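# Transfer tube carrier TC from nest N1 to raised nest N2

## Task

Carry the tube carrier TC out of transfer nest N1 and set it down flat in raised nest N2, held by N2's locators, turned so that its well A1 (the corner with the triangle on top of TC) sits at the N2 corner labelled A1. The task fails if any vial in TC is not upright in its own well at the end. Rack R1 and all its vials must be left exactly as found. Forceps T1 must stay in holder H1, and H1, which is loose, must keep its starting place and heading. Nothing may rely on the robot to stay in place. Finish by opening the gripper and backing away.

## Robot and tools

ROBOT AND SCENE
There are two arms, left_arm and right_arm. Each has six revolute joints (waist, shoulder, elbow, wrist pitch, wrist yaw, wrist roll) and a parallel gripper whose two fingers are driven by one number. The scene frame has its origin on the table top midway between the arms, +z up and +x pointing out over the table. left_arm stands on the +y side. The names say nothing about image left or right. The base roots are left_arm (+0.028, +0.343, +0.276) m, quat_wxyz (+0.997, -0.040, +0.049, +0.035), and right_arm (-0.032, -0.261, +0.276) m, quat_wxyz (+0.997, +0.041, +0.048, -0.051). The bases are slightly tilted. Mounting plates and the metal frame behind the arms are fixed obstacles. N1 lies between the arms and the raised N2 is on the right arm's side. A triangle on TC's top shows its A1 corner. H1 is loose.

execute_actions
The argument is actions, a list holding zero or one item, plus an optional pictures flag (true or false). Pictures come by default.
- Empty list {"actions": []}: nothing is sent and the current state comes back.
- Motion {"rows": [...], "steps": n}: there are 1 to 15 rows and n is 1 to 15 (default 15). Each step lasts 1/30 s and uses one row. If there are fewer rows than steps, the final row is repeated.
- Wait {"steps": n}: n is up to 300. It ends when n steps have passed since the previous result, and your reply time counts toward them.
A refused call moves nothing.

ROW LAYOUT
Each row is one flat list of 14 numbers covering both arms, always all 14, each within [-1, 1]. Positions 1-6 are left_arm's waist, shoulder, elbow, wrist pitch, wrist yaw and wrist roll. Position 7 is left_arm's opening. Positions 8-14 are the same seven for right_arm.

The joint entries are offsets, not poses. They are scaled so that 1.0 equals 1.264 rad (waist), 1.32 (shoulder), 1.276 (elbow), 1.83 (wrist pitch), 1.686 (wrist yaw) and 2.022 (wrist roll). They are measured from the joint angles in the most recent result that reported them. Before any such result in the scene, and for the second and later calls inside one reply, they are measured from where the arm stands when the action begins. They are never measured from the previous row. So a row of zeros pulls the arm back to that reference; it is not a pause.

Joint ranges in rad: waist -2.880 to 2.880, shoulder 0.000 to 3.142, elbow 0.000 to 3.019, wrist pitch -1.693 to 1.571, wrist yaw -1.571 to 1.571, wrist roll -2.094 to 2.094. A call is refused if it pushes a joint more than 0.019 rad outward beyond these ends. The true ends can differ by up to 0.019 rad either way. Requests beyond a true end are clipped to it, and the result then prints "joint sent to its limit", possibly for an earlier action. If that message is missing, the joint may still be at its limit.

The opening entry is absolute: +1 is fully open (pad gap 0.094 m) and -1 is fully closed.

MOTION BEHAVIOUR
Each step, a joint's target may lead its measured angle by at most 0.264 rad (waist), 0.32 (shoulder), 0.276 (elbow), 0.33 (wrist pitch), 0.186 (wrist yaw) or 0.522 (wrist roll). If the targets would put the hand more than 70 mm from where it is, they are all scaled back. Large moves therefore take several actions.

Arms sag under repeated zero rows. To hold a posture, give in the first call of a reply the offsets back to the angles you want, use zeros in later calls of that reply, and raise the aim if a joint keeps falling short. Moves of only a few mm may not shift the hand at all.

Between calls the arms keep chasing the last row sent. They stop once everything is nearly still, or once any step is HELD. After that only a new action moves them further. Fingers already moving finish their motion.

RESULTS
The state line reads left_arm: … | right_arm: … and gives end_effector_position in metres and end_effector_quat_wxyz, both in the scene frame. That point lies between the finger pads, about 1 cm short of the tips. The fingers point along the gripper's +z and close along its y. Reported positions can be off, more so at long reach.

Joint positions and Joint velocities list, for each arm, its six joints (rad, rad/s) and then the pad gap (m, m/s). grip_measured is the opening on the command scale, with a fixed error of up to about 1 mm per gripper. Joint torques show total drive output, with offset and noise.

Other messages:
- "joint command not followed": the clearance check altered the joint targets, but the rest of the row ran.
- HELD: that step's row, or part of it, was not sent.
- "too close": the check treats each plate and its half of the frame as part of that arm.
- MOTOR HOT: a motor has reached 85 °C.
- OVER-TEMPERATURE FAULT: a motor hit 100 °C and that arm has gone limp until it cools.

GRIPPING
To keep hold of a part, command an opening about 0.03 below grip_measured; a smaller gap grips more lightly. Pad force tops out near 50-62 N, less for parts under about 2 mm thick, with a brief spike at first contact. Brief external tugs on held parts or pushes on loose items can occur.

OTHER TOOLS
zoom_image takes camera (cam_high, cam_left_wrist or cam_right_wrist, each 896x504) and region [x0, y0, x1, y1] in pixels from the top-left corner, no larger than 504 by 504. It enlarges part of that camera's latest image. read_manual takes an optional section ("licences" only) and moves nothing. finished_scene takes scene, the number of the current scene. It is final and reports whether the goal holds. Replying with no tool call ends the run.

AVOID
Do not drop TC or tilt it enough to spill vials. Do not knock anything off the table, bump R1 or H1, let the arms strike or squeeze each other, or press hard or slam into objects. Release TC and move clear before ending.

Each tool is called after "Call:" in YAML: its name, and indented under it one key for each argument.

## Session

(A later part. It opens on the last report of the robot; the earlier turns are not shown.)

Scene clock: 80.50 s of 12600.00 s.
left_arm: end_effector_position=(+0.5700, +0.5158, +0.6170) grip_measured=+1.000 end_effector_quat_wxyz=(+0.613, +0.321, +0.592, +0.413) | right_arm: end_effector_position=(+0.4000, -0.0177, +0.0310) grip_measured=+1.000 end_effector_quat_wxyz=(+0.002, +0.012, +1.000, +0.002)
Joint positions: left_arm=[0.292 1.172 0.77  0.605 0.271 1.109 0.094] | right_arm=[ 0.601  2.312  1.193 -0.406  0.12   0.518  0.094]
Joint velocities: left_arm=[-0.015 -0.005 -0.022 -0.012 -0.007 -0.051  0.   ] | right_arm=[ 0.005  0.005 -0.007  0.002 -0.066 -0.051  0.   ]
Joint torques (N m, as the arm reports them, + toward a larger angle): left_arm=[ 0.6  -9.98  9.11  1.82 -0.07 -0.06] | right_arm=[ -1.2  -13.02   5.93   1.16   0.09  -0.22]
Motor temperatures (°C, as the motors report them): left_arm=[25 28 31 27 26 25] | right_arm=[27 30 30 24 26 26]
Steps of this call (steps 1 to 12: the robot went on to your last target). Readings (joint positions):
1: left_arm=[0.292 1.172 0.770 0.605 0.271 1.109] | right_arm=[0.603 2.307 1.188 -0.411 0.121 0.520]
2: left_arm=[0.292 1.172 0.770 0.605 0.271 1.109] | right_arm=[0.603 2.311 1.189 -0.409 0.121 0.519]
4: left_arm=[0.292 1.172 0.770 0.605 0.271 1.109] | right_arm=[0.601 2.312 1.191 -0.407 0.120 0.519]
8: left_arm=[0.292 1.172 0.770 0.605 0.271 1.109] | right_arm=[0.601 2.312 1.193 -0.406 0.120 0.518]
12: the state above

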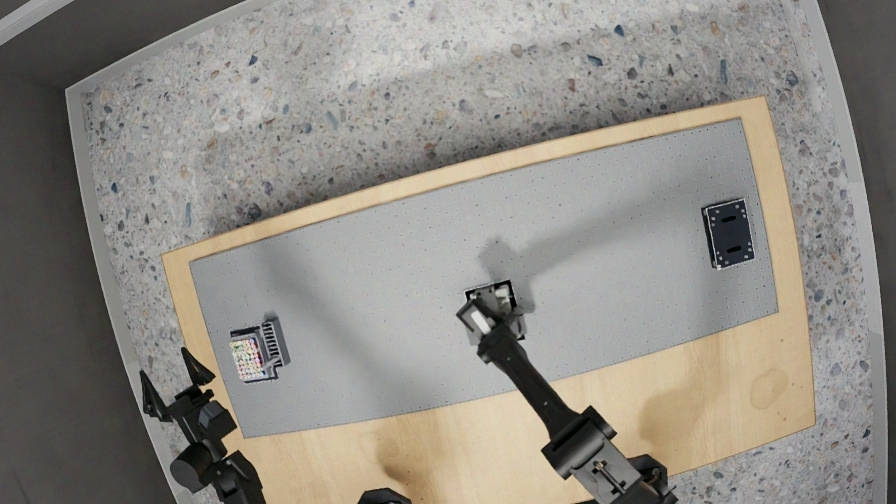

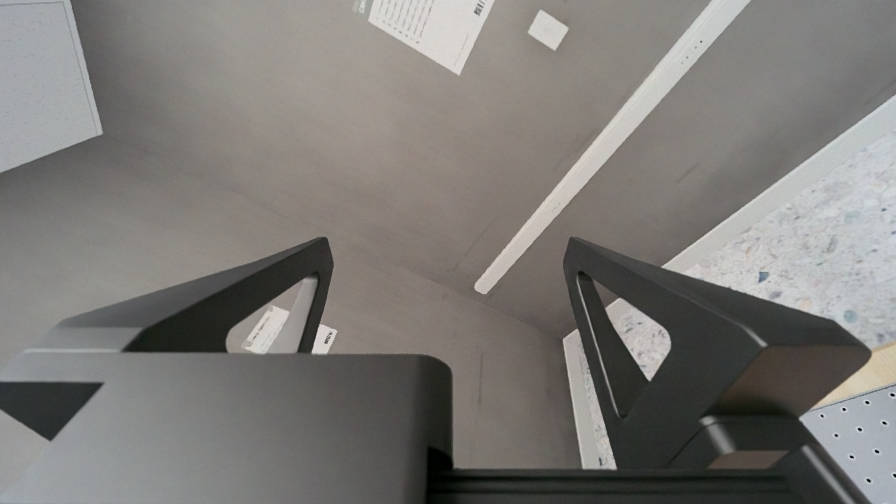

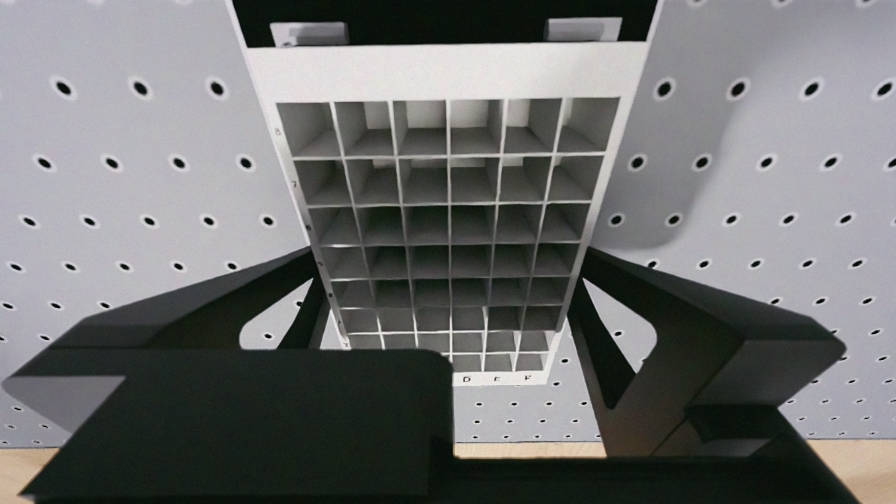

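Call:
execute_actions:
  actions:
    - {"rows":[[0,0,0,0,0,0,1,0,0,0.015,0.005,0,0,0.92],[0,0,0,0,0,0,1,0,0,0.015,0.005,0,0,0.88],[0,0,0,0,0,0,1,0,0,0.015,0.005,0,0,0.85],[0,0,0,0,0,0,1,0,0,0.015,0.005,0,0,0.83],[0,0,0,0,0,0,1,0,0,0.015,0.005,0,0,0.81],[0,0,0,0,0,0,1,0,0,0.015,0.005,0,0,0.77]],"steps":15}

Scene clock: 85.07 s of 12600.00 s.
left_arm: end_effector_position=(+0.5700, +0.5158, +0.6170) grip_measured=+1.000 end_effector_quat_wxyz=(+0.613, +0.321, +0.592, +0.413) | right_arm: end_effector_position=(+0.4001, -0.0179, +0.0310) grip_measured=+0.803 end_effector_quat_wxyz=(+0.003, +0.012, +1.000, +0.001)
Joint positions: left_arm=[0.292 1.172 0.77  0.605 0.271 1.109 0.094] | right_arm=[ 0.601  2.312  1.193 -0.406  0.121  0.518  0.085]
Joint velocities: left_arm=[ 0.005 -0.005 -0.007  0.007 -0.051  0.081  0.   ] | right_arm=[-0.015  0.005 -0.012 -0.002 -0.007  0.051  0.   ]
Joint torques (N m, as the arm reports them, + toward a larger angle): left_arm=[ 0.88 -9.92  9.16  1.92 -0.07 -0.04] | right_arm=[ -0.63 -13.6    5.23   0.96  -0.04  -0.04]
Motor temperatures (°C, as the motors report them): left_arm=[25 28 31 27 26 25] | right_arm=[27 30 30 24 26 26]
Steps of this call (steps 1 to 30: the robot went on to your last target; steps 31 to 90: nothing new was sent; then 1.07 s passed at rest; steps 91 to 105: all 15 steps of this action). Readings (joint positions):
91: left_arm=[0.292 1.172 0.770 0.605 0.271 1.109] | right_arm=[0.601 2.312 1.193 -0.406 0.120 0.518]
92: left_arm=[0.292 1.172 0.770 0.605 0.271 1.109] | right_arm=[0.601 2.312 1.193 -0.406 0.120 0.518]
94: left_arm=[0.292 1.172 0.770 0.605 0.271 1.109] | right_arm=[0.601 2.312 1.193 -0.406 0.120 0.518]
98: left_arm=[0.292 1.172 0.770 0.605 0.271 1.109] | right_arm=[0.601 2.312 1.193 -0.406 0.121 0.518]
105: the state above

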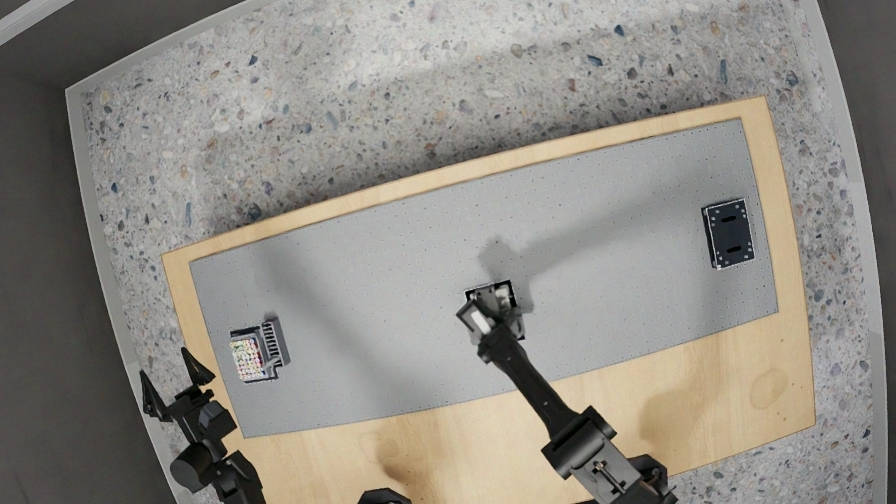

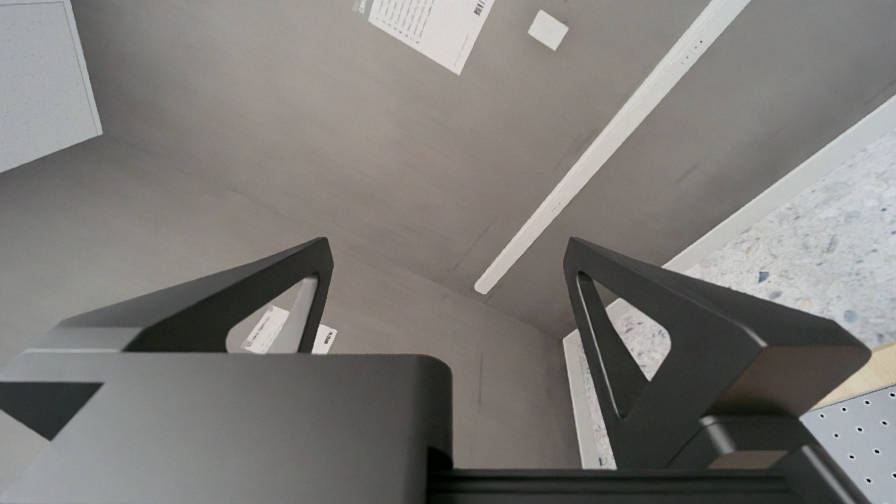

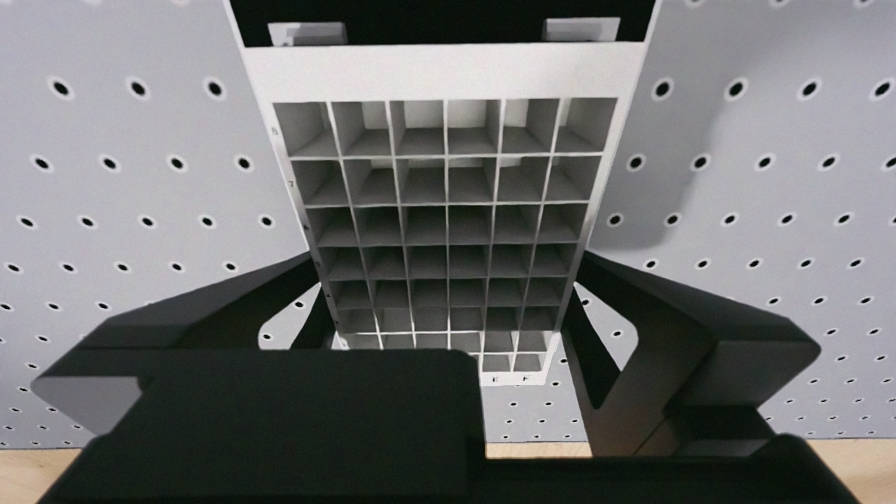

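Call:
execute_actions:
  actions:
    - {"rows":[[0,0,0,0,0,0,1,0.008,-0.012,0.005,-0.006,0,0.008,0.765],[0,0,0,0,0,0,1,0.008,-0.016,0.003,-0.008,0,0.008,0.765],[0,0,0,0,0,0,1,0.009,-0.020,0.001,-0.010,0,0.008,0.765],[0,0,0,0,0,0,1,0.010,-0.024,-0.001,-0.012,0,0.009,0.765],[0,0,0,0,0,0,1,0.010,-0.028,-0.003,-0.014,0,0.009,0.765],[0,0,0,0,0,0,1,0.011,-0.033,-0.005,-0.017,0,0.009,0.765],[0,0,0,0,0,0,1,0.012,-0.037,-0.007,-0.019,0,0.01,0.765],[0,0,0,0,0,0,1,0.012,-0.041,-0.009,-0.021,0,0.01,0.765],[0,0,0,0,0,0,1,0.013,-0.046,-0.011,-0.023,0,0.011,0.765],[0,0,0,0,0,0,1,0.013,-0.050,-0.013,-0.026,0,0.011,0.765],[0,0,0,0,0,0,1,0.014,-0.055,-0.015,-0.028,0,0.012,0.765],[0,0,0,0,0,0,1,0.015,-0.059,-0.017,-0.030,0,0.012,0.765],[0,0,0,0,0,0,1,0.015,-0.064,-0.018,-0.033,0,0.013,0.765],[0,0,0,0,0,0,1,0.016,-0.068,-0.020,-0.035,0,0.013,0.765],[0,0,0,0,0,0,1,0.017,-0.073,-0.021,-0.037,0,0.013,0.765]],"steps":15}
  pictures: false

Call:
execute_actions:
  actions:
    - {"steps":10}

Scene clock: 100.47 s of 12600.00 s.
left_arm: end_effector_position=(+0.5700, +0.5158, +0.6170) grip_measured=+1.000 end_effector_quat_wxyz=(+0.613, +0.321, +0.592, +0.413) | right_arm: end_effector_position=(+0.3954, -0.0204, +0.0514) grip_measured=+0.803 end_effector_quat_wxyz=(-0.005, +0.011, +1.000, -0.003)
Joint positions: left_arm=[0.292 1.172 0.77  0.605 0.271 1.109 0.094] | right_arm=[ 0.606  2.262  1.173 -0.454  0.121  0.525  0.085]
Joint velocities: left_arm=[-0.005  0.005 -0.012 -0.002  0.007 -0.022  0.   ] | right_arm=[ 0.015 -0.19  -0.051 -0.139 -0.007 -0.007  0.   ]
Joint torques (N m, as the arm reports them, + toward a larger angle): left_arm=[  0.98 -10.21   9.08   1.75  -0.07  -0.05] | right_arm=[  0.7  -15.81   3.63   0.16   0.06   0.14]
Motor temperatures (°C, as the motors report them): left_arm=[25 28 31 27 26 25] | right_arm=[27 31 30 24 26 26]
Steps of this call (steps 1 to 15: the robot went on to your last target; steps 16 to 90: nothing new was sent; then 11.90 s passed at rest; steps 91 to 105: all 15 steps of this action). Readings (joint positions):
91: left_arm=[0.292 1.172 0.770 0.605 0.271 1.109] | right_arm=[0.601 2.312 1.193 -0.406 0.122 0.518]
92: left_arm=[0.292 1.172 0.770 0.605 0.271 1.109] | right_arm=[0.601 2.312 1.193 -0.406 0.122 0.518]
94: left_arm=[0.292 1.172 0.770 0.605 0.271 1.109] | right_arm=[0.601 2.312 1.193 -0.409 0.122 0.518]
98: left_arm=[0.292 1.172 0.770 0.605 0.271 1.109] | right_arm=[0.601 2.306 1.193 -0.418 0.122 0.518]
105: the state above

Scene clock: 100.80 s of 12600.00 s.
left_arm: end_effector_position=(+0.5700, +0.5158, +0.6170) grip_measured=+1.000 end_effector_quat_wxyz=(+0.613, +0.321, +0.592, +0.413) | right_arm: end_effector_position=(+0.3984, -0.0175, +0.0611) grip_measured=+0.803 end_effector_quat_wxyz=(+0.000, +0.011, +1.000, -0.000)
Joint positions: left_arm=[0.292 1.172 0.77  0.605 0.271 1.109 0.094] | right_arm=[ 0.61   2.241  1.17  -0.462  0.121  0.528  0.085]
Joint velocities: left_arm=[-0.005  0.005 -0.017 -0.012 -0.066 -0.007  0.   ] | right_arm=[-0.015  0.015 -0.002 -0.002  0.022  0.051  0.   ]
Joint torques (N m, as the arm reports them, + toward a larger angle): left_arm=[  0.52 -10.21   9.17   1.89  -0.07  -0.02] | right_arm=[  0.42 -15.17   3.68   0.04   0.07   0.14]
Motor temperatures (°C, as the motors report them): left_arm=[25 28 31 27 26 25] | right_arm=[27 31 30 24 26 26]
Steps of this call (steps 1 to 10: the robot went on to your last target). Readings (joint positions):
1: left_arm=[0.292 1.172 0.770 0.605 0.271 1.109] | right_arm=[0.607 2.257 1.171 -0.457 0.121 0.526]
2: left_arm=[0.292 1.172 0.770 0.605 0.271 1.109] | right_arm=[0.608 2.251 1.170 -0.460 0.121 0.526]
4: left_arm=[0.292 1.172 0.770 0.605 0.271 1.109] | right_arm=[0.609 2.244 1.170 -0.460 0.121 0.527]
8: left_arm=[0.292 1.172 0.770 0.605 0.271 1.109] | right_arm=[0.610 2.241 1.170 -0.460 0.121 0.527]
10: the state above

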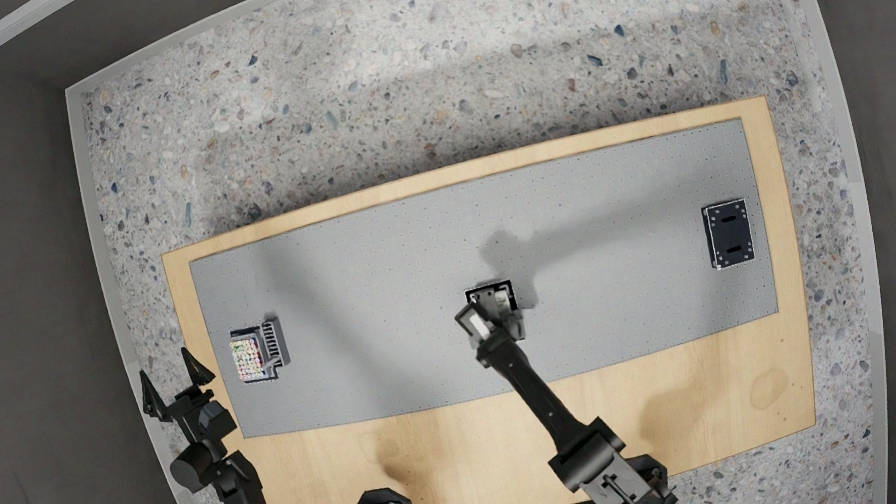

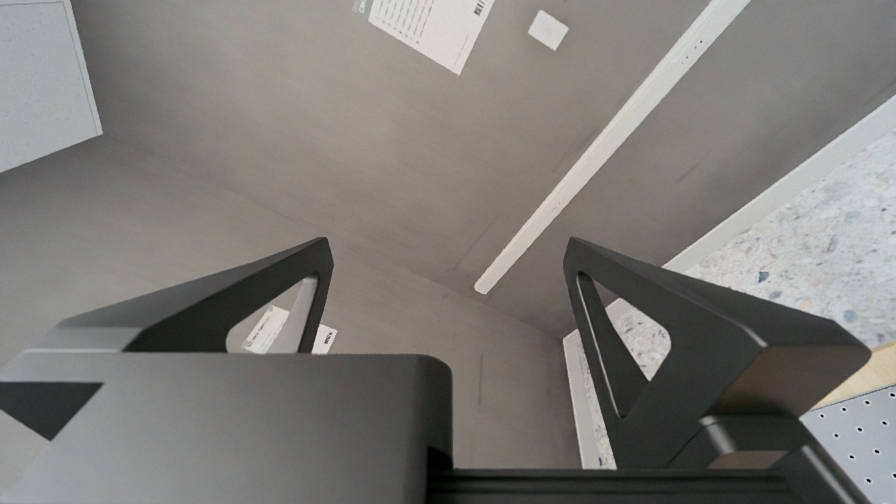

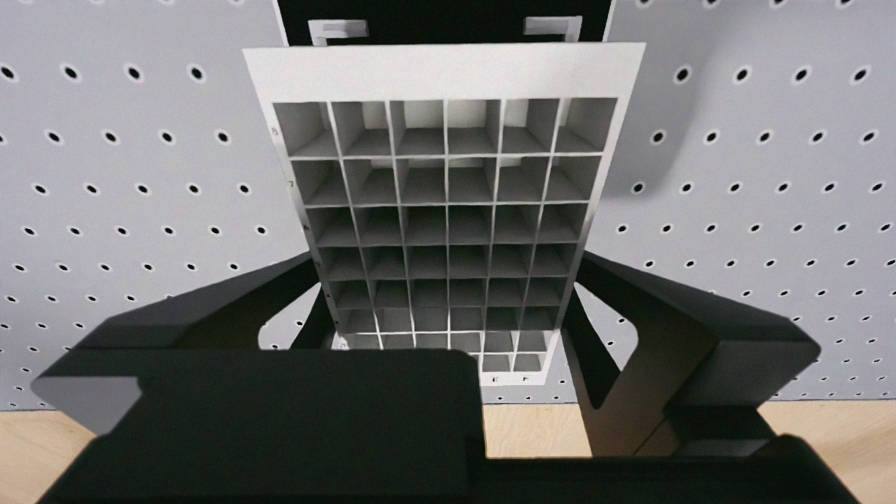

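Call:
execute_actions:
  actions:
    - {"rows":[[0,0,0,0,0,0,1,0.009,-0.025,-0.004,-0.010,0,0.008,0.765],[0,0,0,0,0,0,1,0.010,-0.033,-0.005,-0.016,0,0.008,0.765],[0,0,0,0,0,0,1,0.011,-0.044,-0.007,-0.023,0,0.008,0.765],[0,0,0,0,0,0,1,0.012,-0.057,-0.009,-0.031,0,0.008,0.765],[0,0,0,0,0,0,1,0.012,-0.071,-0.011,-0.040,0,0.008,0.765],[0,0,0,0,0,0,1,0.012,-0.085,-0.013,-0.049,0,0.008,0.765],[0,0,0,0,0,0,1,0.012,-0.099,-0.015,-0.058,0,0.008,0.765],[0,0,0,0,0,0,1,0.012,-0.113,-0.017,-0.067,0,0.008,0.765],[0,0,0,0,0,0,1,0.012,-0.127,-0.019,-0.076,0,0.008,0.765],[0,0,0,0,0,0,1,0.012,-0.141,-0.021,-0.085,0,0.008,0.765],[0,0,0,0,0,0,1,0.012,-0.155,-0.022,-0.094,0,0.008,0.765],[0,0,0,0,0,0,1,0.012,-0.169,-0.024,-0.103,0,0.008,0.765],[0,0,0,0,0,0,1,0.012,-0.182,-0.025,-0.111,0,0.008,0.765],[0,0,0,0,0,0,1,0.012,-0.193,-0.026,-0.118,0,0.008,0.765],[0,0,0,0,0,0,1,0.012,-0.203,-0.027,-0.124,0,0.008,0.765]],"steps":15}
  pictures: false

Call:
execute_actions:
  actions:
    - {"steps":10}
  pictures: false

Scene clock: 114.80 s of 12600.00 s.
left_arm: end_effector_position=(+0.5700, +0.5158, +0.6170) grip_measured=+1.000 end_effector_quat_wxyz=(+0.613, +0.321, +0.592, +0.413) | right_arm: end_effector_position=(+0.4047, -0.0262, +0.1550) grip_measured=+0.803 end_effector_quat_wxyz=(-0.001, +0.010, +1.000, -0.001)
Joint positions: left_arm=[0.292 1.172 0.77  0.605 0.271 1.109 0.094] | right_arm=[ 0.612  2.029  1.143 -0.649  0.121  0.528  0.085]
Joint velocities: left_arm=[ 0.015 -0.005  0.022  0.007 -0.066  0.081  0.   ] | right_arm=[-0.005 -0.659 -0.002 -0.374 -0.022  0.007 -0.   ]
Joint torques (N m, as the arm reports them, + toward a larger angle): left_arm=[ 0.49 -9.82  9.1   1.9  -0.07 -0.04] | right_arm=[  0.39 -13.96   4.65   0.07   0.06   0.12]
Motor temperatures (°C, as the motors report them): left_arm=[25 28 31 27 26 25] | right_arm=[27 31 29 24 26 26]
Steps of this call (steps 1 to 30: the robot went on to your last target; steps 31 to 90: nothing new was sent; then 10.50 s passed at rest; steps 91 to 105: all 15 steps of this action). Readings (joint positions):
91: left_arm=[0.292 1.172 0.770 0.605 0.271 1.109] | right_arm=[0.610 2.241 1.170 -0.462 0.121 0.528]
92: left_arm=[0.292 1.172 0.770 0.605 0.271 1.109] | right_arm=[0.610 2.240 1.170 -0.466 0.121 0.528]
94: left_arm=[0.292 1.172 0.770 0.605 0.271 1.109] | right_arm=[0.610 2.234 1.167 -0.482 0.121 0.528]
98: left_arm=[0.292 1.172 0.770 0.605 0.271 1.109] | right_arm=[0.611 2.184 1.151 -0.542 0.121 0.528]
105: the state above

Scene clock: 115.13 s of 12600.00 s.
left_arm: end_effector_position=(+0.5700, +0.5158, +0.6170) grip_measured=+1.000 end_effector_quat_wxyz=(+0.613, +0.321, +0.592, +0.413) | right_arm: end_effector_position=(+0.4108, -0.0266, +0.1822) grip_measured=+0.803 end_effector_quat_wxyz=(+0.011, +0.012, +1.000, +0.006)
Joint positions: left_arm=[0.292 1.172 0.77  0.605 0.271 1.109 0.094] | right_arm=[ 0.612  1.968  1.138 -0.676  0.121  0.528  0.085]
Joint velocities: left_arm=[-0.005  0.005  0.002 -0.007 -0.095 -0.022  0.   ] | right_arm=[-0.005 -0.015 -0.037 -0.027 -0.007 -0.007  0.   ]
Joint torques (N m, as the arm reports them, + toward a larger angle): left_arm=[ 1.06 -9.28  9.15  1.89 -0.08 -0.06] | right_arm=[  0.27 -12.24   5.56   0.21   0.04   0.11]
Motor temperatures (°C, as the motors report them): left_arm=[25 28 31 27 26 25] | right_arm=[27 31 29 24 26 26]
Steps of this call (steps 1 to 10: the robot went on to your last target). Readings (joint positions):
1: left_arm=[0.292 1.172 0.770 0.605 0.271 1.109] | right_arm=[0.612 2.008 1.143 -0.660 0.121 0.528]
2: left_arm=[0.292 1.172 0.770 0.605 0.271 1.109] | right_arm=[0.612 1.991 1.143 -0.666 0.121 0.528]
4: left_arm=[0.292 1.172 0.770 0.605 0.271 1.109] | right_arm=[0.612 1.970 1.143 -0.671 0.121 0.528]
8: left_arm=[0.292 1.172 0.770 0.605 0.271 1.109] | right_arm=[0.612 1.968 1.140 -0.674 0.121 0.528]
10: the state above

Call:
execute_actions:
  actions:
    - {"rows":[[0,0,0,0,0,0,1,-0.02,0,0.02,-0.006,-0.005,-0.013,0.765],[0,0,0,0,0,0,1,-0.03,0,0.022,-0.007,-0.005,-0.02,0.765],[0,0,0,0,0,0,1,-0.045,0,0.025,-0.008,-0.006,-0.03,0.765],[0,0,0,0,0,0,1,-0.06,0,0.028,-0.009,-0.007,-0.04,0.765],[0,0,0,0,0,0,1,-0.08,0,0.032,-0.011,-0.009,-0.05,0.765],[0,0,0,0,0,0,1,-0.10,0,0.036,-0.013,-0.010,-0.065,0.765],[0,0,0,0,0,0,1,-0.12,0,0.040,-0.015,-0.012,-0.078,0.765],[0,0,0,0,0,0,1,-0.14,0,0.044,-0.017,-0.013,-0.09,0.765],[0,0,0,0,0,0,1,-0.16,0,0.048,-0.019,-0.015,-0.10,0.765],[0,0,0,0,0,0,1,-0.18,0,0.052,-0.021,-0.016,-0.115,0.765],[0,0,0,0,0,0,1,-0.20,0,0.056,-0.023,-0.018,-0.13,0.765],[0,0,0,0,0,0,1,-0.22,0,0.060,-0.025,-0.019,-0.14,0.765],[0,0,0,0,0,0,1,-0.24,0,0.064,-0.027,-0.021,-0.155,0.765],[0,0,0,0,0,0,1,-0.26,0,0.068,-0.029,-0.022,-0.17,0.765],[0,0,0,0,0,0,1,-0.846,0.015,0.186,-0.076,-0.063,-0.537,0.765]],"steps":15}
  pictures: false

Call:
execute_actions:
  actions:
    - {"steps":55}

Scene clock: 123.00 s of 12600.00 s.
left_arm: end_effector_position=(+0.5700, +0.5158, +0.6170) grip_measured=+1.000 end_effector_quat_wxyz=(+0.613, +0.321, +0.592, +0.413) | right_arm: end_effector_position=(+0.4715, -0.1656, +0.1760) grip_measured=+0.803 end_effector_quat_wxyz=(-0.005, +0.039, +0.999, +0.012)
Joint positions: left_arm=[0.292 1.172 0.77  0.605 0.271 1.109 0.094] | right_arm=[ 0.301  1.968  1.185 -0.717  0.077  0.273  0.085]
Joint velocities: left_arm=[-0.005 -0.005 -0.012 -0.007 -0.022  0.007  0.   ] | right_arm=[-1.001  0.024  0.339 -0.437 -0.593 -1.282  0.   ]
Joint torques (N m, as the arm reports them, + toward a larger angle): left_arm=[ 0.73 -9.93  9.18  1.77 -0.06 -0.07] | right_arm=[ -2.71 -12.53  10.84   0.15   0.15  -0.17]
Motor temperatures (°C, as the motors report them): left_arm=[25 28 31 27 26 25] | right_arm=[27 31 29 24 26 26]
Steps of this call (steps 1 to 30: the robot went on to your last target; steps 31 to 90: nothing new was sent; then 4.37 s passed at rest; steps 91 to 105: all 15 steps of this action). Readings (joint positions):
91: left_arm=[0.292 1.172 0.770 0.605 0.271 1.109] | right_arm=[0.611 1.968 1.138 -0.677 0.119 0.527]
92: left_arm=[0.292 1.172 0.770 0.605 0.271 1.109] | right_arm=[0.609 1.968 1.138 -0.677 0.116 0.523]
94: left_arm=[0.292 1.172 0.770 0.605 0.271 1.109] | right_arm=[0.595 1.968 1.138 -0.677 0.112 0.507]
98: left_arm=[0.292 1.172 0.770 0.605 0.271 1.109] | right_arm=[0.519 1.968 1.141 -0.689 0.102 0.444]
105: the state above

Scene clock: 124.83 s of 12600.00 s.
left_arm: end_effector_position=(+0.5700, +0.5158, +0.6170) grip_measured=+1.000 end_effector_quat_wxyz=(+0.613, +0.321, +0.592, +0.413) | right_arm: end_effector_position=(+0.4447, -0.5593, +0.1810) grip_measured=+0.803 end_effector_quat_wxyz=(+0.000, +0.008, +1.000, +0.005)
Joint positions: left_arm=[0.292 1.172 0.77  0.605 0.271 1.109 0.094] | right_arm=[-0.452  1.983  1.336 -0.803  0.017 -0.541  0.085]
Joint velocities: left_arm=[ 0.005 -0.005  0.012 -0.002  0.11   0.051  0.   ] | right_arm=[-0.005 -0.005 -0.002 -0.017 -0.051 -0.007 -0.   ]
Joint torques (N m, as the arm reports them, + toward a larger angle): left_arm=[ 1.04 -9.27  9.11  1.83 -0.08 -0.06] | right_arm=[ -2.27 -13.82   9.55   0.04  -0.17  -0.25]
Motor temperatures (°C, as the motors report them): left_arm=[25 28 31 27 26 25] | right_arm=[27 31 30 24 26 26]
Steps of this call (steps 1 to 55: the robot went on to your last target). Readings (joint positions):
1: left_arm=[0.292 1.172 0.770 0.605 0.271 1.109] | right_arm=[0.268 1.970 1.197 -0.730 0.061 0.231]
2: left_arm=[0.292 1.172 0.770 0.605 0.271 1.109] | right_arm=[0.234 1.972 1.212 -0.739 0.051 0.189]
4: left_arm=[0.292 1.172 0.770 0.605 0.271 1.109] | right_arm=[0.161 1.974 1.238 -0.752 0.037 0.105]
8: left_arm=[0.292 1.172 0.770 0.605 0.271 1.109] | right_arm=[0.006 1.974 1.276 -0.766 0.026 -0.065]
55: the state above

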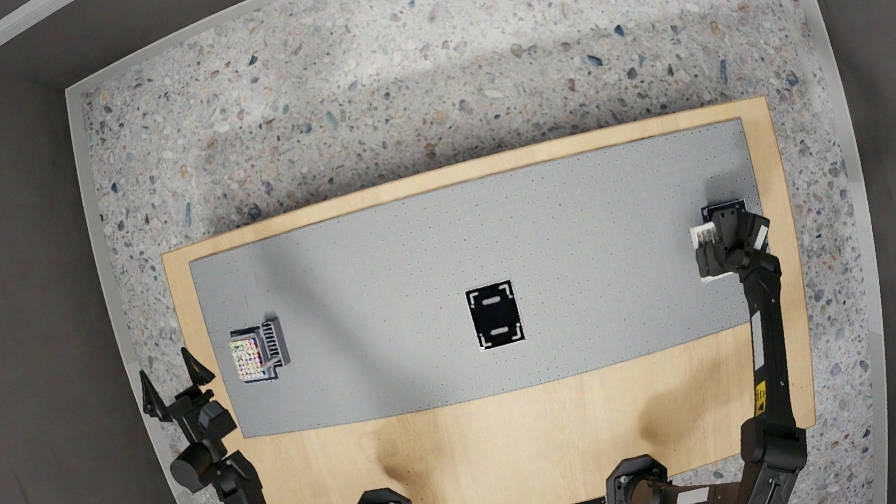

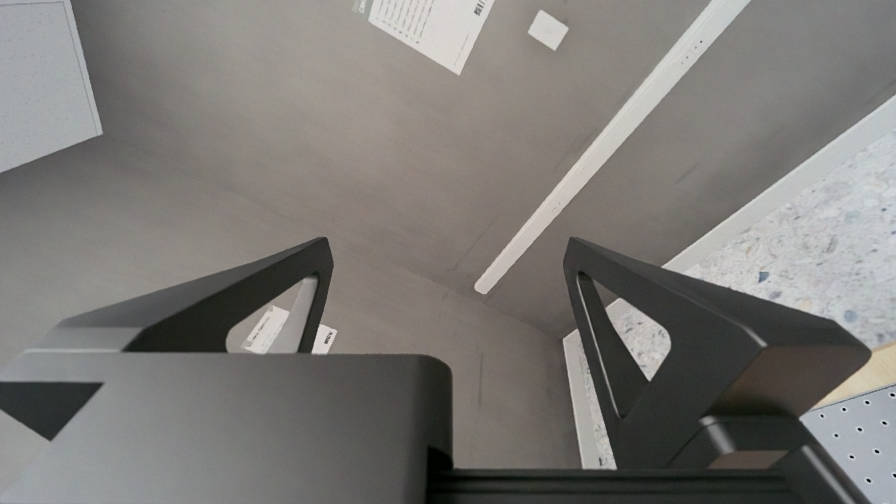

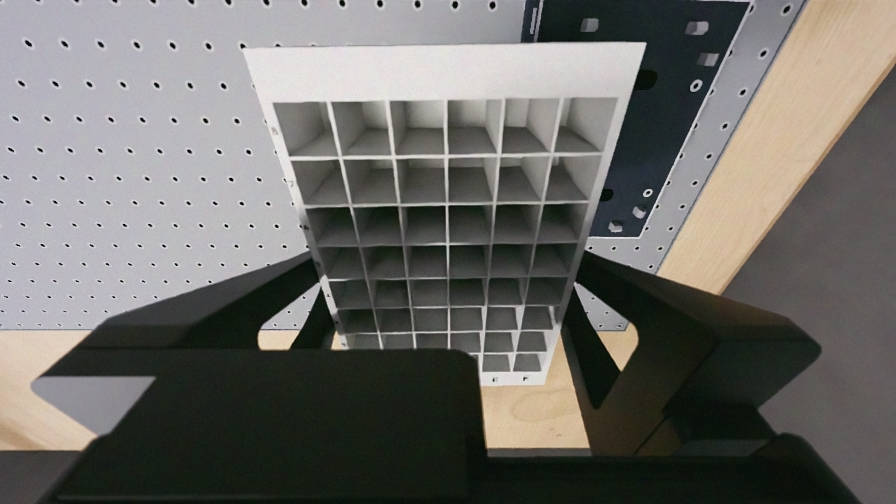

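Call:
execute_actions:
  actions:
    - {"rows":[[0,0,0,0,0,0,1,-0.012,0.005,0.03,0.007,-0.006,-0.01,0.765],[0,0,0,0,0,0,1,-0.02,0.015,0.042,0.007,-0.006,-0.014,0.765],[0,0,0,0,0,0,1,-0.028,0.028,0.054,0.008,-0.007,-0.018,0.765],[0,0,0,0,0,0,1,-0.036,0.041,0.066,0.008,-0.007,-0.021,0.765],[0,0,0,0,0,0,1,-0.044,0.054,0.078,0.009,-0.007,-0.025,0.765],[0,0,0,0,0,0,1,-0.052,0.067,0.09,0.009,-0.008,-0.028,0.765],[0,0,0,0,0,0,1,-0.06,0.08,0.102,0.01,-0.008,-0.032,0.765],[0,0,0,0,0,0,1,-0.068,0.093,0.115,0.011,-0.008,-0.035,0.765],[0,0,0,0,0,0,1,-0.076,0.106,0.128,0.011,-0.009,-0.039,0.765],[0,0,0,0,0,0,1,-0.084,0.119,0.141,0.012,-0.009,-0.042,0.765],[0,0,0,0,0,0,1,-0.092,0.132,0.154,0.013,-0.009,-0.046,0.765],[0,0,0,0,0,0,1,-0.10,0.145,0.167,0.013,-0.01,-0.05,0.765],[0,0,0,0,0,0,1,-0.108,0.157,0.179,0.014,-0.01,-0.053,0.765],[0,0,0,0,0,0,1,-0.114,0.167,0.19,0.015,-0.01,-0.057,0.765],[0,0,0,0,0,0,1,-0.12,0.176,0.2,0.015,-0.01,-0.06,0.765]],"steps":15}
  pictures: false

Call:
execute_actions:
  actions:
    - {"steps":15}

Scene clock: 135.40 s of 12600.00 s.
left_arm: end_effector_position=(+0.5700, +0.5158, +0.6170) grip_measured=+1.000 end_effector_quat_wxyz=(+0.613, +0.321, +0.592, +0.413) | right_arm: end_effector_position=(+0.4407, -0.6476, +0.1186) grip_measured=+0.803 end_effector_quat_wxyz=(-0.002, +0.035, +0.999, +0.005)
Joint positions: left_arm=[0.292 1.172 0.77  0.605 0.271 1.109 0.094] | right_arm=[-0.582  2.186  1.523 -0.79   0.004 -0.616  0.085]
Joint velocities: left_arm=[ 0.005  0.005 -0.002 -0.002  0.066  0.022  0.   ] | right_arm=[-0.357  0.513  0.354  0.022 -0.051 -0.212 -0.001]
Joint torques (N m, as the arm reports them, + toward a larger angle): left_arm=[ 1.18 -9.78  9.21  1.88 -0.06 -0.03] | right_arm=[ -2.34 -16.2   10.01   1.04  -0.26  -0.23]
Motor temperatures (°C, as the motors report them): left_arm=[25 28 32 27 26 25] | right_arm=[27 31 32 24 26 26]
Steps of this call (steps 1 to 15: the robot went on to your last target; steps 16 to 90: nothing new was sent; then 7.07 s passed at rest; steps 91 to 105: all 15 steps of this action). Readings (joint positions):
91: left_arm=[0.292 1.172 0.770 0.605 0.271 1.109] | right_arm=[-0.452 1.983 1.336 -0.803 0.015 -0.541]
92: left_arm=[0.292 1.172 0.770 0.605 0.271 1.109] | right_arm=[-0.453 1.984 1.336 -0.803 0.012 -0.543]
94: left_arm=[0.292 1.172 0.770 0.605 0.271 1.109] | right_arm=[-0.459 1.993 1.346 -0.803 0.008 -0.550]
98: left_arm=[0.292 1.172 0.770 0.605 0.271 1.109] | right_arm=[-0.492 2.052 1.411 -0.801 0.006 -0.571]
105: the state above

Scene clock: 135.90 s of 12600.00 s.
left_arm: end_effector_position=(+0.5700, +0.5158, +0.6170) grip_measured=+1.000 end_effector_quat_wxyz=(+0.613, +0.321, +0.592, +0.413) | right_arm: end_effector_position=(+0.4286, -0.6619, +0.0993) grip_measured=+0.803 end_effector_quat_wxyz=(-0.010, +0.036, +0.999, +0.009)
Joint positions: left_arm=[0.292 1.172 0.77  0.605 0.271 1.109 0.094] | right_arm=[-0.612  2.23   1.546 -0.786  0.004 -0.644  0.085]
Joint velocities: left_arm=[-0.005 -0.015 -0.002 -0.002 -0.037 -0.051  0.   ] | right_arm=[ 0.005 -0.005 -0.007 -0.022 -0.037  0.022 -0.   ]
Joint torques (N m, as the arm reports them, + toward a larger angle): left_arm=[ 0.94 -9.96  9.03  1.89 -0.06 -0.04] | right_arm=[ -1.85 -17.32   9.79   0.83  -0.25  -0.25]
Motor temperatures (°C, as the motors report them): left_arm=[25 28 32 27 26 25] | right_arm=[27 31 32 24 26 26]
Steps of this call (steps 1 to 15: the robot went on to your last target). Readings (joint positions):
1: left_arm=[0.292 1.172 0.770 0.605 0.271 1.109] | right_arm=[-0.593 2.202 1.534 -0.788 0.004 -0.621]
2: left_arm=[0.292 1.172 0.770 0.605 0.271 1.109] | right_arm=[-0.602 2.214 1.540 -0.787 0.004 -0.626]
4: left_arm=[0.292 1.172 0.770 0.605 0.271 1.109] | right_arm=[-0.614 2.226 1.543 -0.786 0.004 -0.632]
8: left_arm=[0.292 1.172 0.770 0.605 0.271 1.109] | right_arm=[-0.616 2.230 1.543 -0.786 0.004 -0.640]
15: the state above

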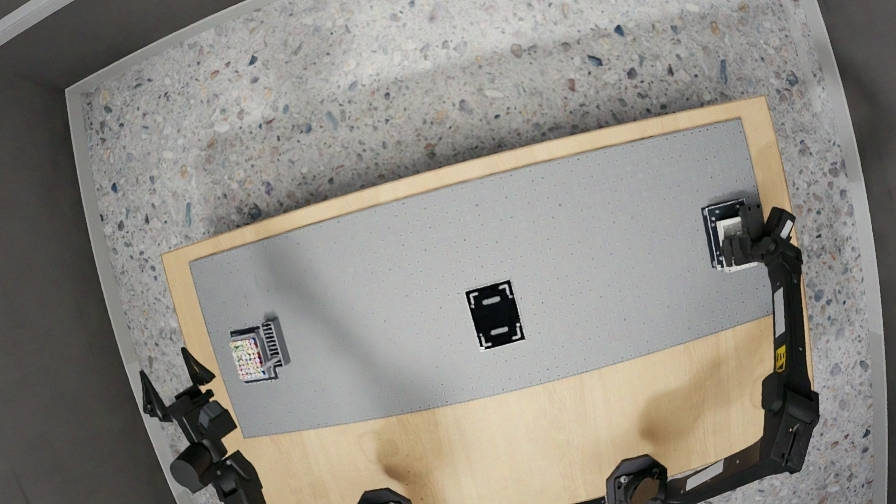

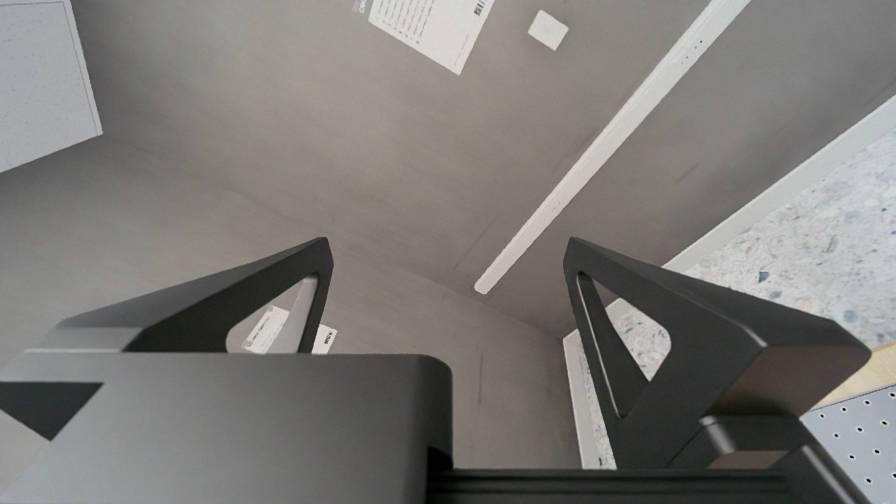

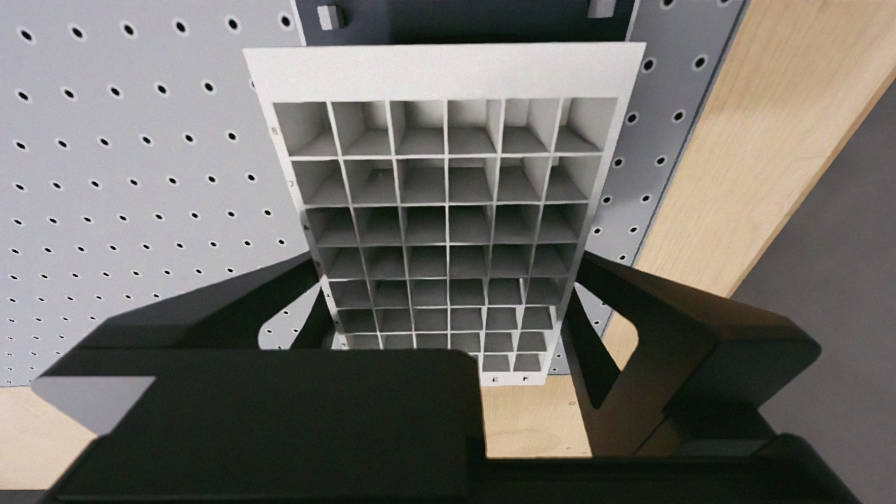

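Call:
execute_actions:
  actions:
    - {"rows":[[0,0,0,0,0,0,1,0.01,-0.018,0.03,0,0.004,-0.01,0.765],[0,0,0,0,0,0,1,0.01,-0.018,0.03,0,0.004,-0.01,0.765],[0,0,0,0,0,0,1,0.015,-0.022,0.038,0,0.004,-0.013,0.765],[0,0,0,0,0,0,1,0.015,-0.022,0.038,0,0.004,-0.013,0.765],[0,0,0,0,0,0,1,0.021,-0.026,0.045,0,0.004,-0.016,0.765]],"steps":15}
  pictures: false

Call:
execute_actions:
  actions:
    - {"steps":10}

Scene clock: 141.90 s of 12600.00 s.
left_arm: end_effector_position=(+0.5700, +0.5158, +0.6170) grip_measured=+1.000 end_effector_quat_wxyz=(+0.613, +0.321, +0.592, +0.413) | right_arm: end_effector_position=(+0.4417, -0.6566, +0.1027) grip_measured=+0.803 end_effector_quat_wxyz=(-0.005, +0.018, +1.000, +0.004)
Joint positions: left_arm=[0.292 1.172 0.77  0.605 0.271 1.109 0.094] | right_arm=[-0.591  2.23   1.558 -0.786  0.008 -0.658  0.085]
Joint velocities: left_arm=[-0.015 -0.024  0.012 -0.012 -0.081  0.037  0.   ] | right_arm=[-0.005  0.015 -0.017  0.007 -0.051 -0.037 -0.   ]
Joint torques (N m, as the arm reports them, + toward a larger angle): left_arm=[ 1.12 -9.8   9.12  1.87 -0.07  0.  ] | right_arm=[ -1.94 -18.67   9.88   0.5    0.07  -0.24]
Motor temperatures (°C, as the motors report them): left_arm=[25 28 32 27 26 25] | right_arm=[27 32 33 24 26 26]
Steps of this call (steps 1 to 15: the robot went on to your last target; steps 16 to 90: nothing new was sent; then 2.50 s passed at rest; steps 91 to 105: all 15 steps of this action). Readings (joint positions):
91: left_arm=[0.292 1.172 0.770 0.605 0.271 1.109] | right_arm=[-0.612 2.230 1.546 -0.786 0.005 -0.646]
92: left_arm=[0.292 1.172 0.770 0.605 0.271 1.109] | right_arm=[-0.612 2.230 1.546 -0.786 0.007 -0.646]
94: left_arm=[0.292 1.172 0.770 0.605 0.271 1.109] | right_arm=[-0.611 2.230 1.546 -0.786 0.007 -0.648]
98: left_arm=[0.292 1.172 0.770 0.605 0.271 1.109] | right_arm=[-0.603 2.230 1.551 -0.786 0.008 -0.654]
105: the state above

Scene clock: 142.23 s of 12600.00 s.
left_arm: end_effector_position=(+0.5700, +0.5158, +0.6170) grip_measured=+1.000 end_effector_quat_wxyz=(+0.613, +0.321, +0.592, +0.413) | right_arm: end_effector_position=(+0.4417, -0.6566, +0.1027) grip_measured=+0.803 end_effector_quat_wxyz=(-0.005, +0.018, +1.000, +0.004)
Joint positions: left_arm=[0.292 1.172 0.77  0.605 0.271 1.109 0.094] | right_arm=[-0.591  2.23   1.558 -0.786  0.008 -0.659  0.085]
Joint velocities: left_arm=[-0.005  0.005 -0.007 -0.002  0.022  0.037  0.   ] | right_arm=[-0.015 -0.005 -0.007 -0.012 -0.007  0.022  0.   ]
Joint torques (N m, as the arm reports them, + toward a larger angle): left_arm=[ 0.92 -9.97  9.07  1.89 -0.09 -0.04] | right_arm=[ -1.62 -18.97   9.85   0.48   0.06  -0.24]
Motor temperatures (°C, as the motors report them): left_arm=[25 28 32 27 26 25] | right_arm=[27 32 33 24 26 26]
Steps of this call (steps 1 to 10: the robot went on to your last target). Readings (joint positions):
1: left_arm=[0.292 1.172 0.770 0.605 0.271 1.109] | right_arm=[-0.591 2.230 1.558 -0.786 0.008 -0.658]
2: left_arm=[0.292 1.172 0.770 0.605 0.271 1.109] | right_arm=[-0.591 2.230 1.558 -0.786 0.008 -0.659]
4: left_arm=[0.292 1.172 0.770 0.605 0.271 1.109] | right_arm=[-0.591 2.230 1.558 -0.786 0.008 -0.659]
8: left_arm=[0.292 1.172 0.770 0.605 0.271 1.109] | right_arm=[-0.591 2.230 1.558 -0.786 0.008 -0.659]
10: the state above

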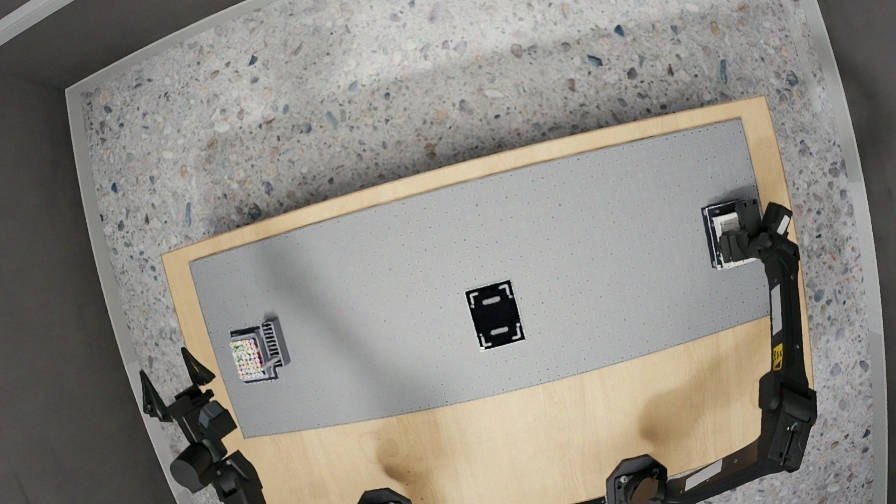

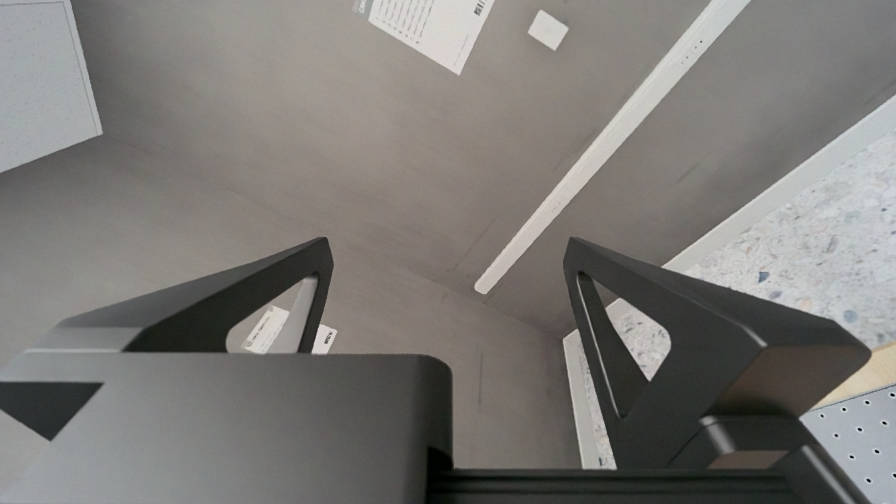

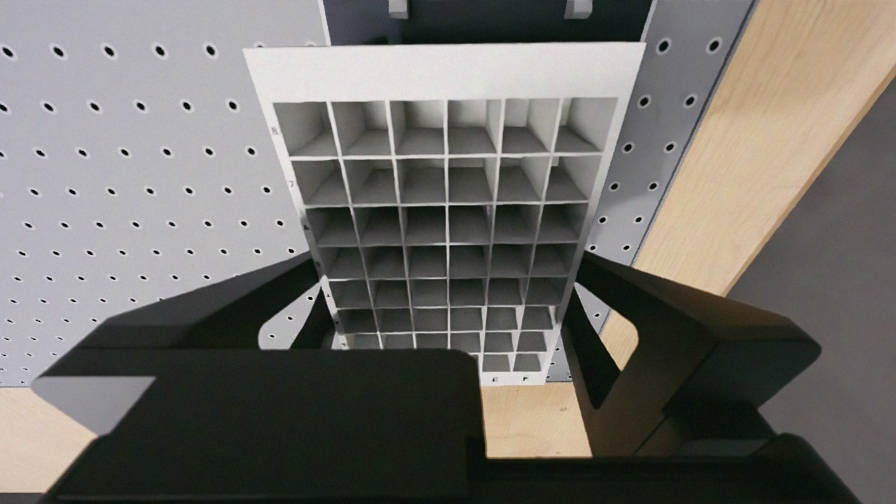

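Call:
execute_actions:
  actions:
    - {"rows":[[0,0,0,0,0,0,1,-0.006,-0.01,0.038,-0.006,0,-0.005,0.765],[0,0,0,0,0,0,1,-0.007,-0.007,0.042,-0.007,0,-0.005,0.765],[0,0,0,0,0,0,1,-0.008,-0.004,0.046,-0.007,0,-0.005,0.765],[0,0,0,0,0,0,1,-0.009,-0.001,0.05,-0.008,0,-0.005,0.765],[0,0,0,0,0,0,1,-0.010,0.002,0.054,-0.008,0,-0.005,0.765],[0,0,0,0,0,0,1,-0.011,0.005,0.058,-0.009,0,-0.005,0.765],[0,0,0,0,0,0,1,-0.012,0.008,0.062,-0.009,0,-0.005,0.765],[0,0,0,0,0,0,1,-0.013,0.011,0.066,-0.010,0,-0.005,0.765],[0,0,0,0,0,0,1,-0.014,0.014,0.07,-0.010,0,-0.005,0.765],[0,0,0,0,0,0,1,-0.015,0.017,0.074,-0.011,0,-0.005,0.765],[0,0,0,0,0,0,1,-0.015,0.019,0.074,-0.011,0,-0.005,0.765]],"steps":15}
  pictures: false

Call:
execute_actions:
  actions:
    - {"steps":12}

Scene clock: 151.87 s of 12600.00 s.
left_arm: end_effector_position=(+0.5700, +0.5158, +0.6170) grip_measured=+1.000 end_effector_quat_wxyz=(+0.613, +0.321, +0.592, +0.413) | right_arm: end_effector_position=(+0.4546, -0.6751, +0.1104) grip_measured=+0.803 end_effector_quat_wxyz=(+0.008, +0.022, +1.000, -0.007)
Joint positions: left_arm=[0.292 1.172 0.77  0.605 0.271 1.109 0.094] | right_arm=[-0.6    2.241  1.61  -0.792  0.008 -0.659  0.085]
Joint velocities: left_arm=[-0.024 -0.015  0.002 -0.007 -0.066 -0.037  0.   ] | right_arm=[-0.024  0.034 -0.007 -0.002 -0.037  0.007  0.   ]
Joint torques (N m, as the arm reports them, + toward a larger angle): left_arm=[ 0.74 -9.99  9.07  1.85 -0.05 -0.04] | right_arm=[ -2.9  -16.1   10.01   0.09  -0.09  -0.15]
Motor temperatures (°C, as the motors report them): left_arm=[25 28 32 27 26 25] | right_arm=[27 33 34 24 26 26]
Steps of this call (steps 1 to 15: the robot went on to your last target; steps 16 to 90: nothing new was sent; then 6.13 s passed at rest; steps 91 to 105: all 15 steps of this action). Readings (joint positions):
91: left_arm=[0.292 1.172 0.770 0.605 0.271 1.109] | right_arm=[-0.591 2.230 1.558 -0.786 0.008 -0.659]
92: left_arm=[0.292 1.172 0.770 0.605 0.271 1.109] | right_arm=[-0.591 2.230 1.559 -0.786 0.008 -0.659]
94: left_arm=[0.292 1.172 0.770 0.605 0.271 1.109] | right_arm=[-0.591 2.230 1.562 -0.787 0.008 -0.659]
98: left_arm=[0.292 1.172 0.770 0.605 0.271 1.109] | right_arm=[-0.592 2.232 1.581 -0.791 0.008 -0.659]
105: the state above

Scene clock: 152.27 s of 12600.00 s.
left_arm: end_effector_position=(+0.5700, +0.5158, +0.6170) grip_measured=+1.000 end_effector_quat_wxyz=(+0.613, +0.321, +0.592, +0.413) | right_arm: end_effector_position=(+0.4516, -0.6742, +0.1056) grip_measured=+0.803 end_effector_quat_wxyz=(+0.004, +0.023, +1.000, -0.004)
Joint positions: left_arm=[0.292 1.172 0.77  0.605 0.271 1.109 0.094] | right_arm=[-0.602  2.249  1.61  -0.794  0.008 -0.659  0.085]
Joint velocities: left_arm=[-0.005 -0.005  0.012 -0.007 -0.022 -0.007  0.   ] | right_arm=[-0.015 -0.005 -0.022 -0.007  0.007  0.007  0.   ]
Joint torques (N m, as the arm reports them, + toward a larger angle): left_arm=[ 0.57 -9.91  8.94  1.89 -0.05 -0.03] | right_arm=[ -2.78 -16.18   9.9    0.05  -0.06  -0.14]
Motor temperatures (°C, as the motors report them): left_arm=[25 28 32 27 26 25] | right_arm=[27 33 34 24 26 26]
Steps of this call (steps 1 to 12: the robot went on to your last target). Readings (joint positions):
1: left_arm=[0.292 1.172 0.770 0.605 0.271 1.109] | right_arm=[-0.601 2.242 1.610 -0.793 0.008 -0.659]
2: left_arm=[0.292 1.172 0.770 0.605 0.271 1.109] | right_arm=[-0.602 2.243 1.610 -0.793 0.008 -0.659]
4: left_arm=[0.292 1.172 0.770 0.605 0.271 1.109] | right_arm=[-0.602 2.245 1.610 -0.793 0.008 -0.659]
8: left_arm=[0.292 1.172 0.770 0.605 0.271 1.109] | right_arm=[-0.602 2.248 1.610 -0.794 0.008 -0.659]
12: the state above

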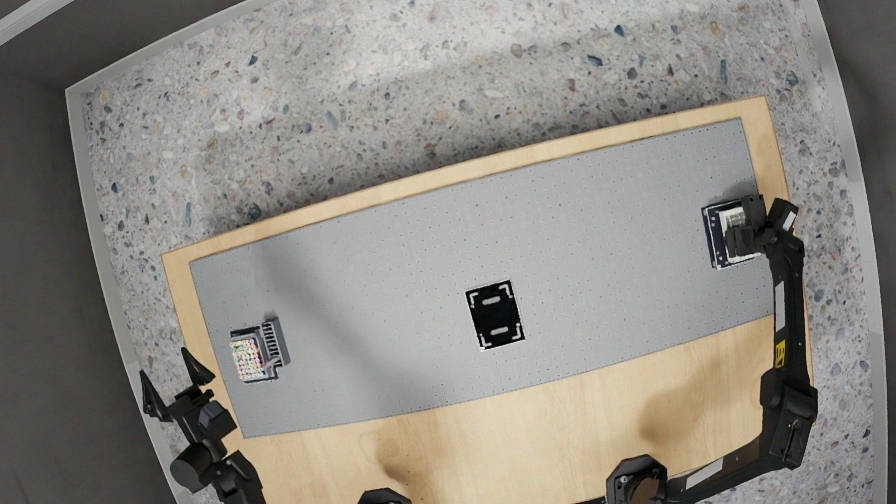

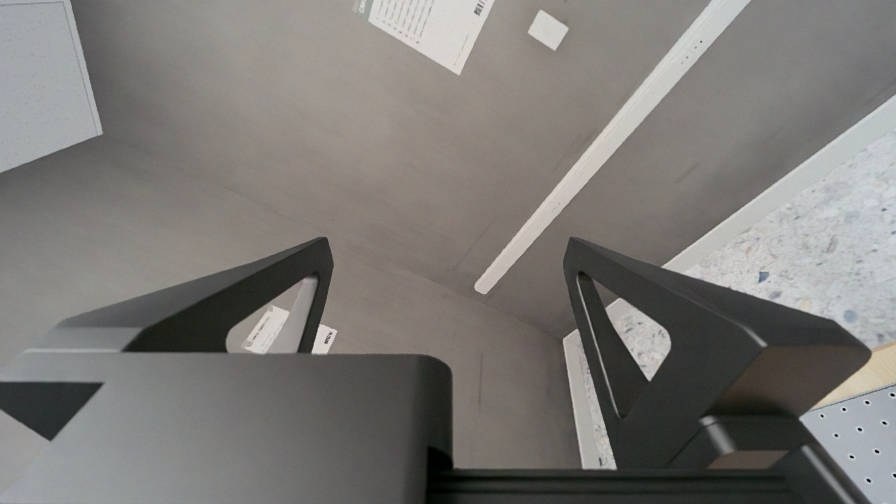

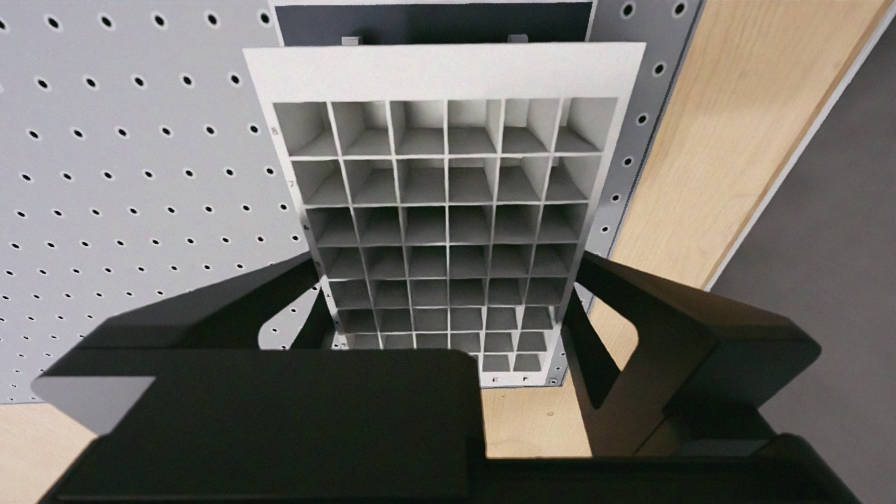

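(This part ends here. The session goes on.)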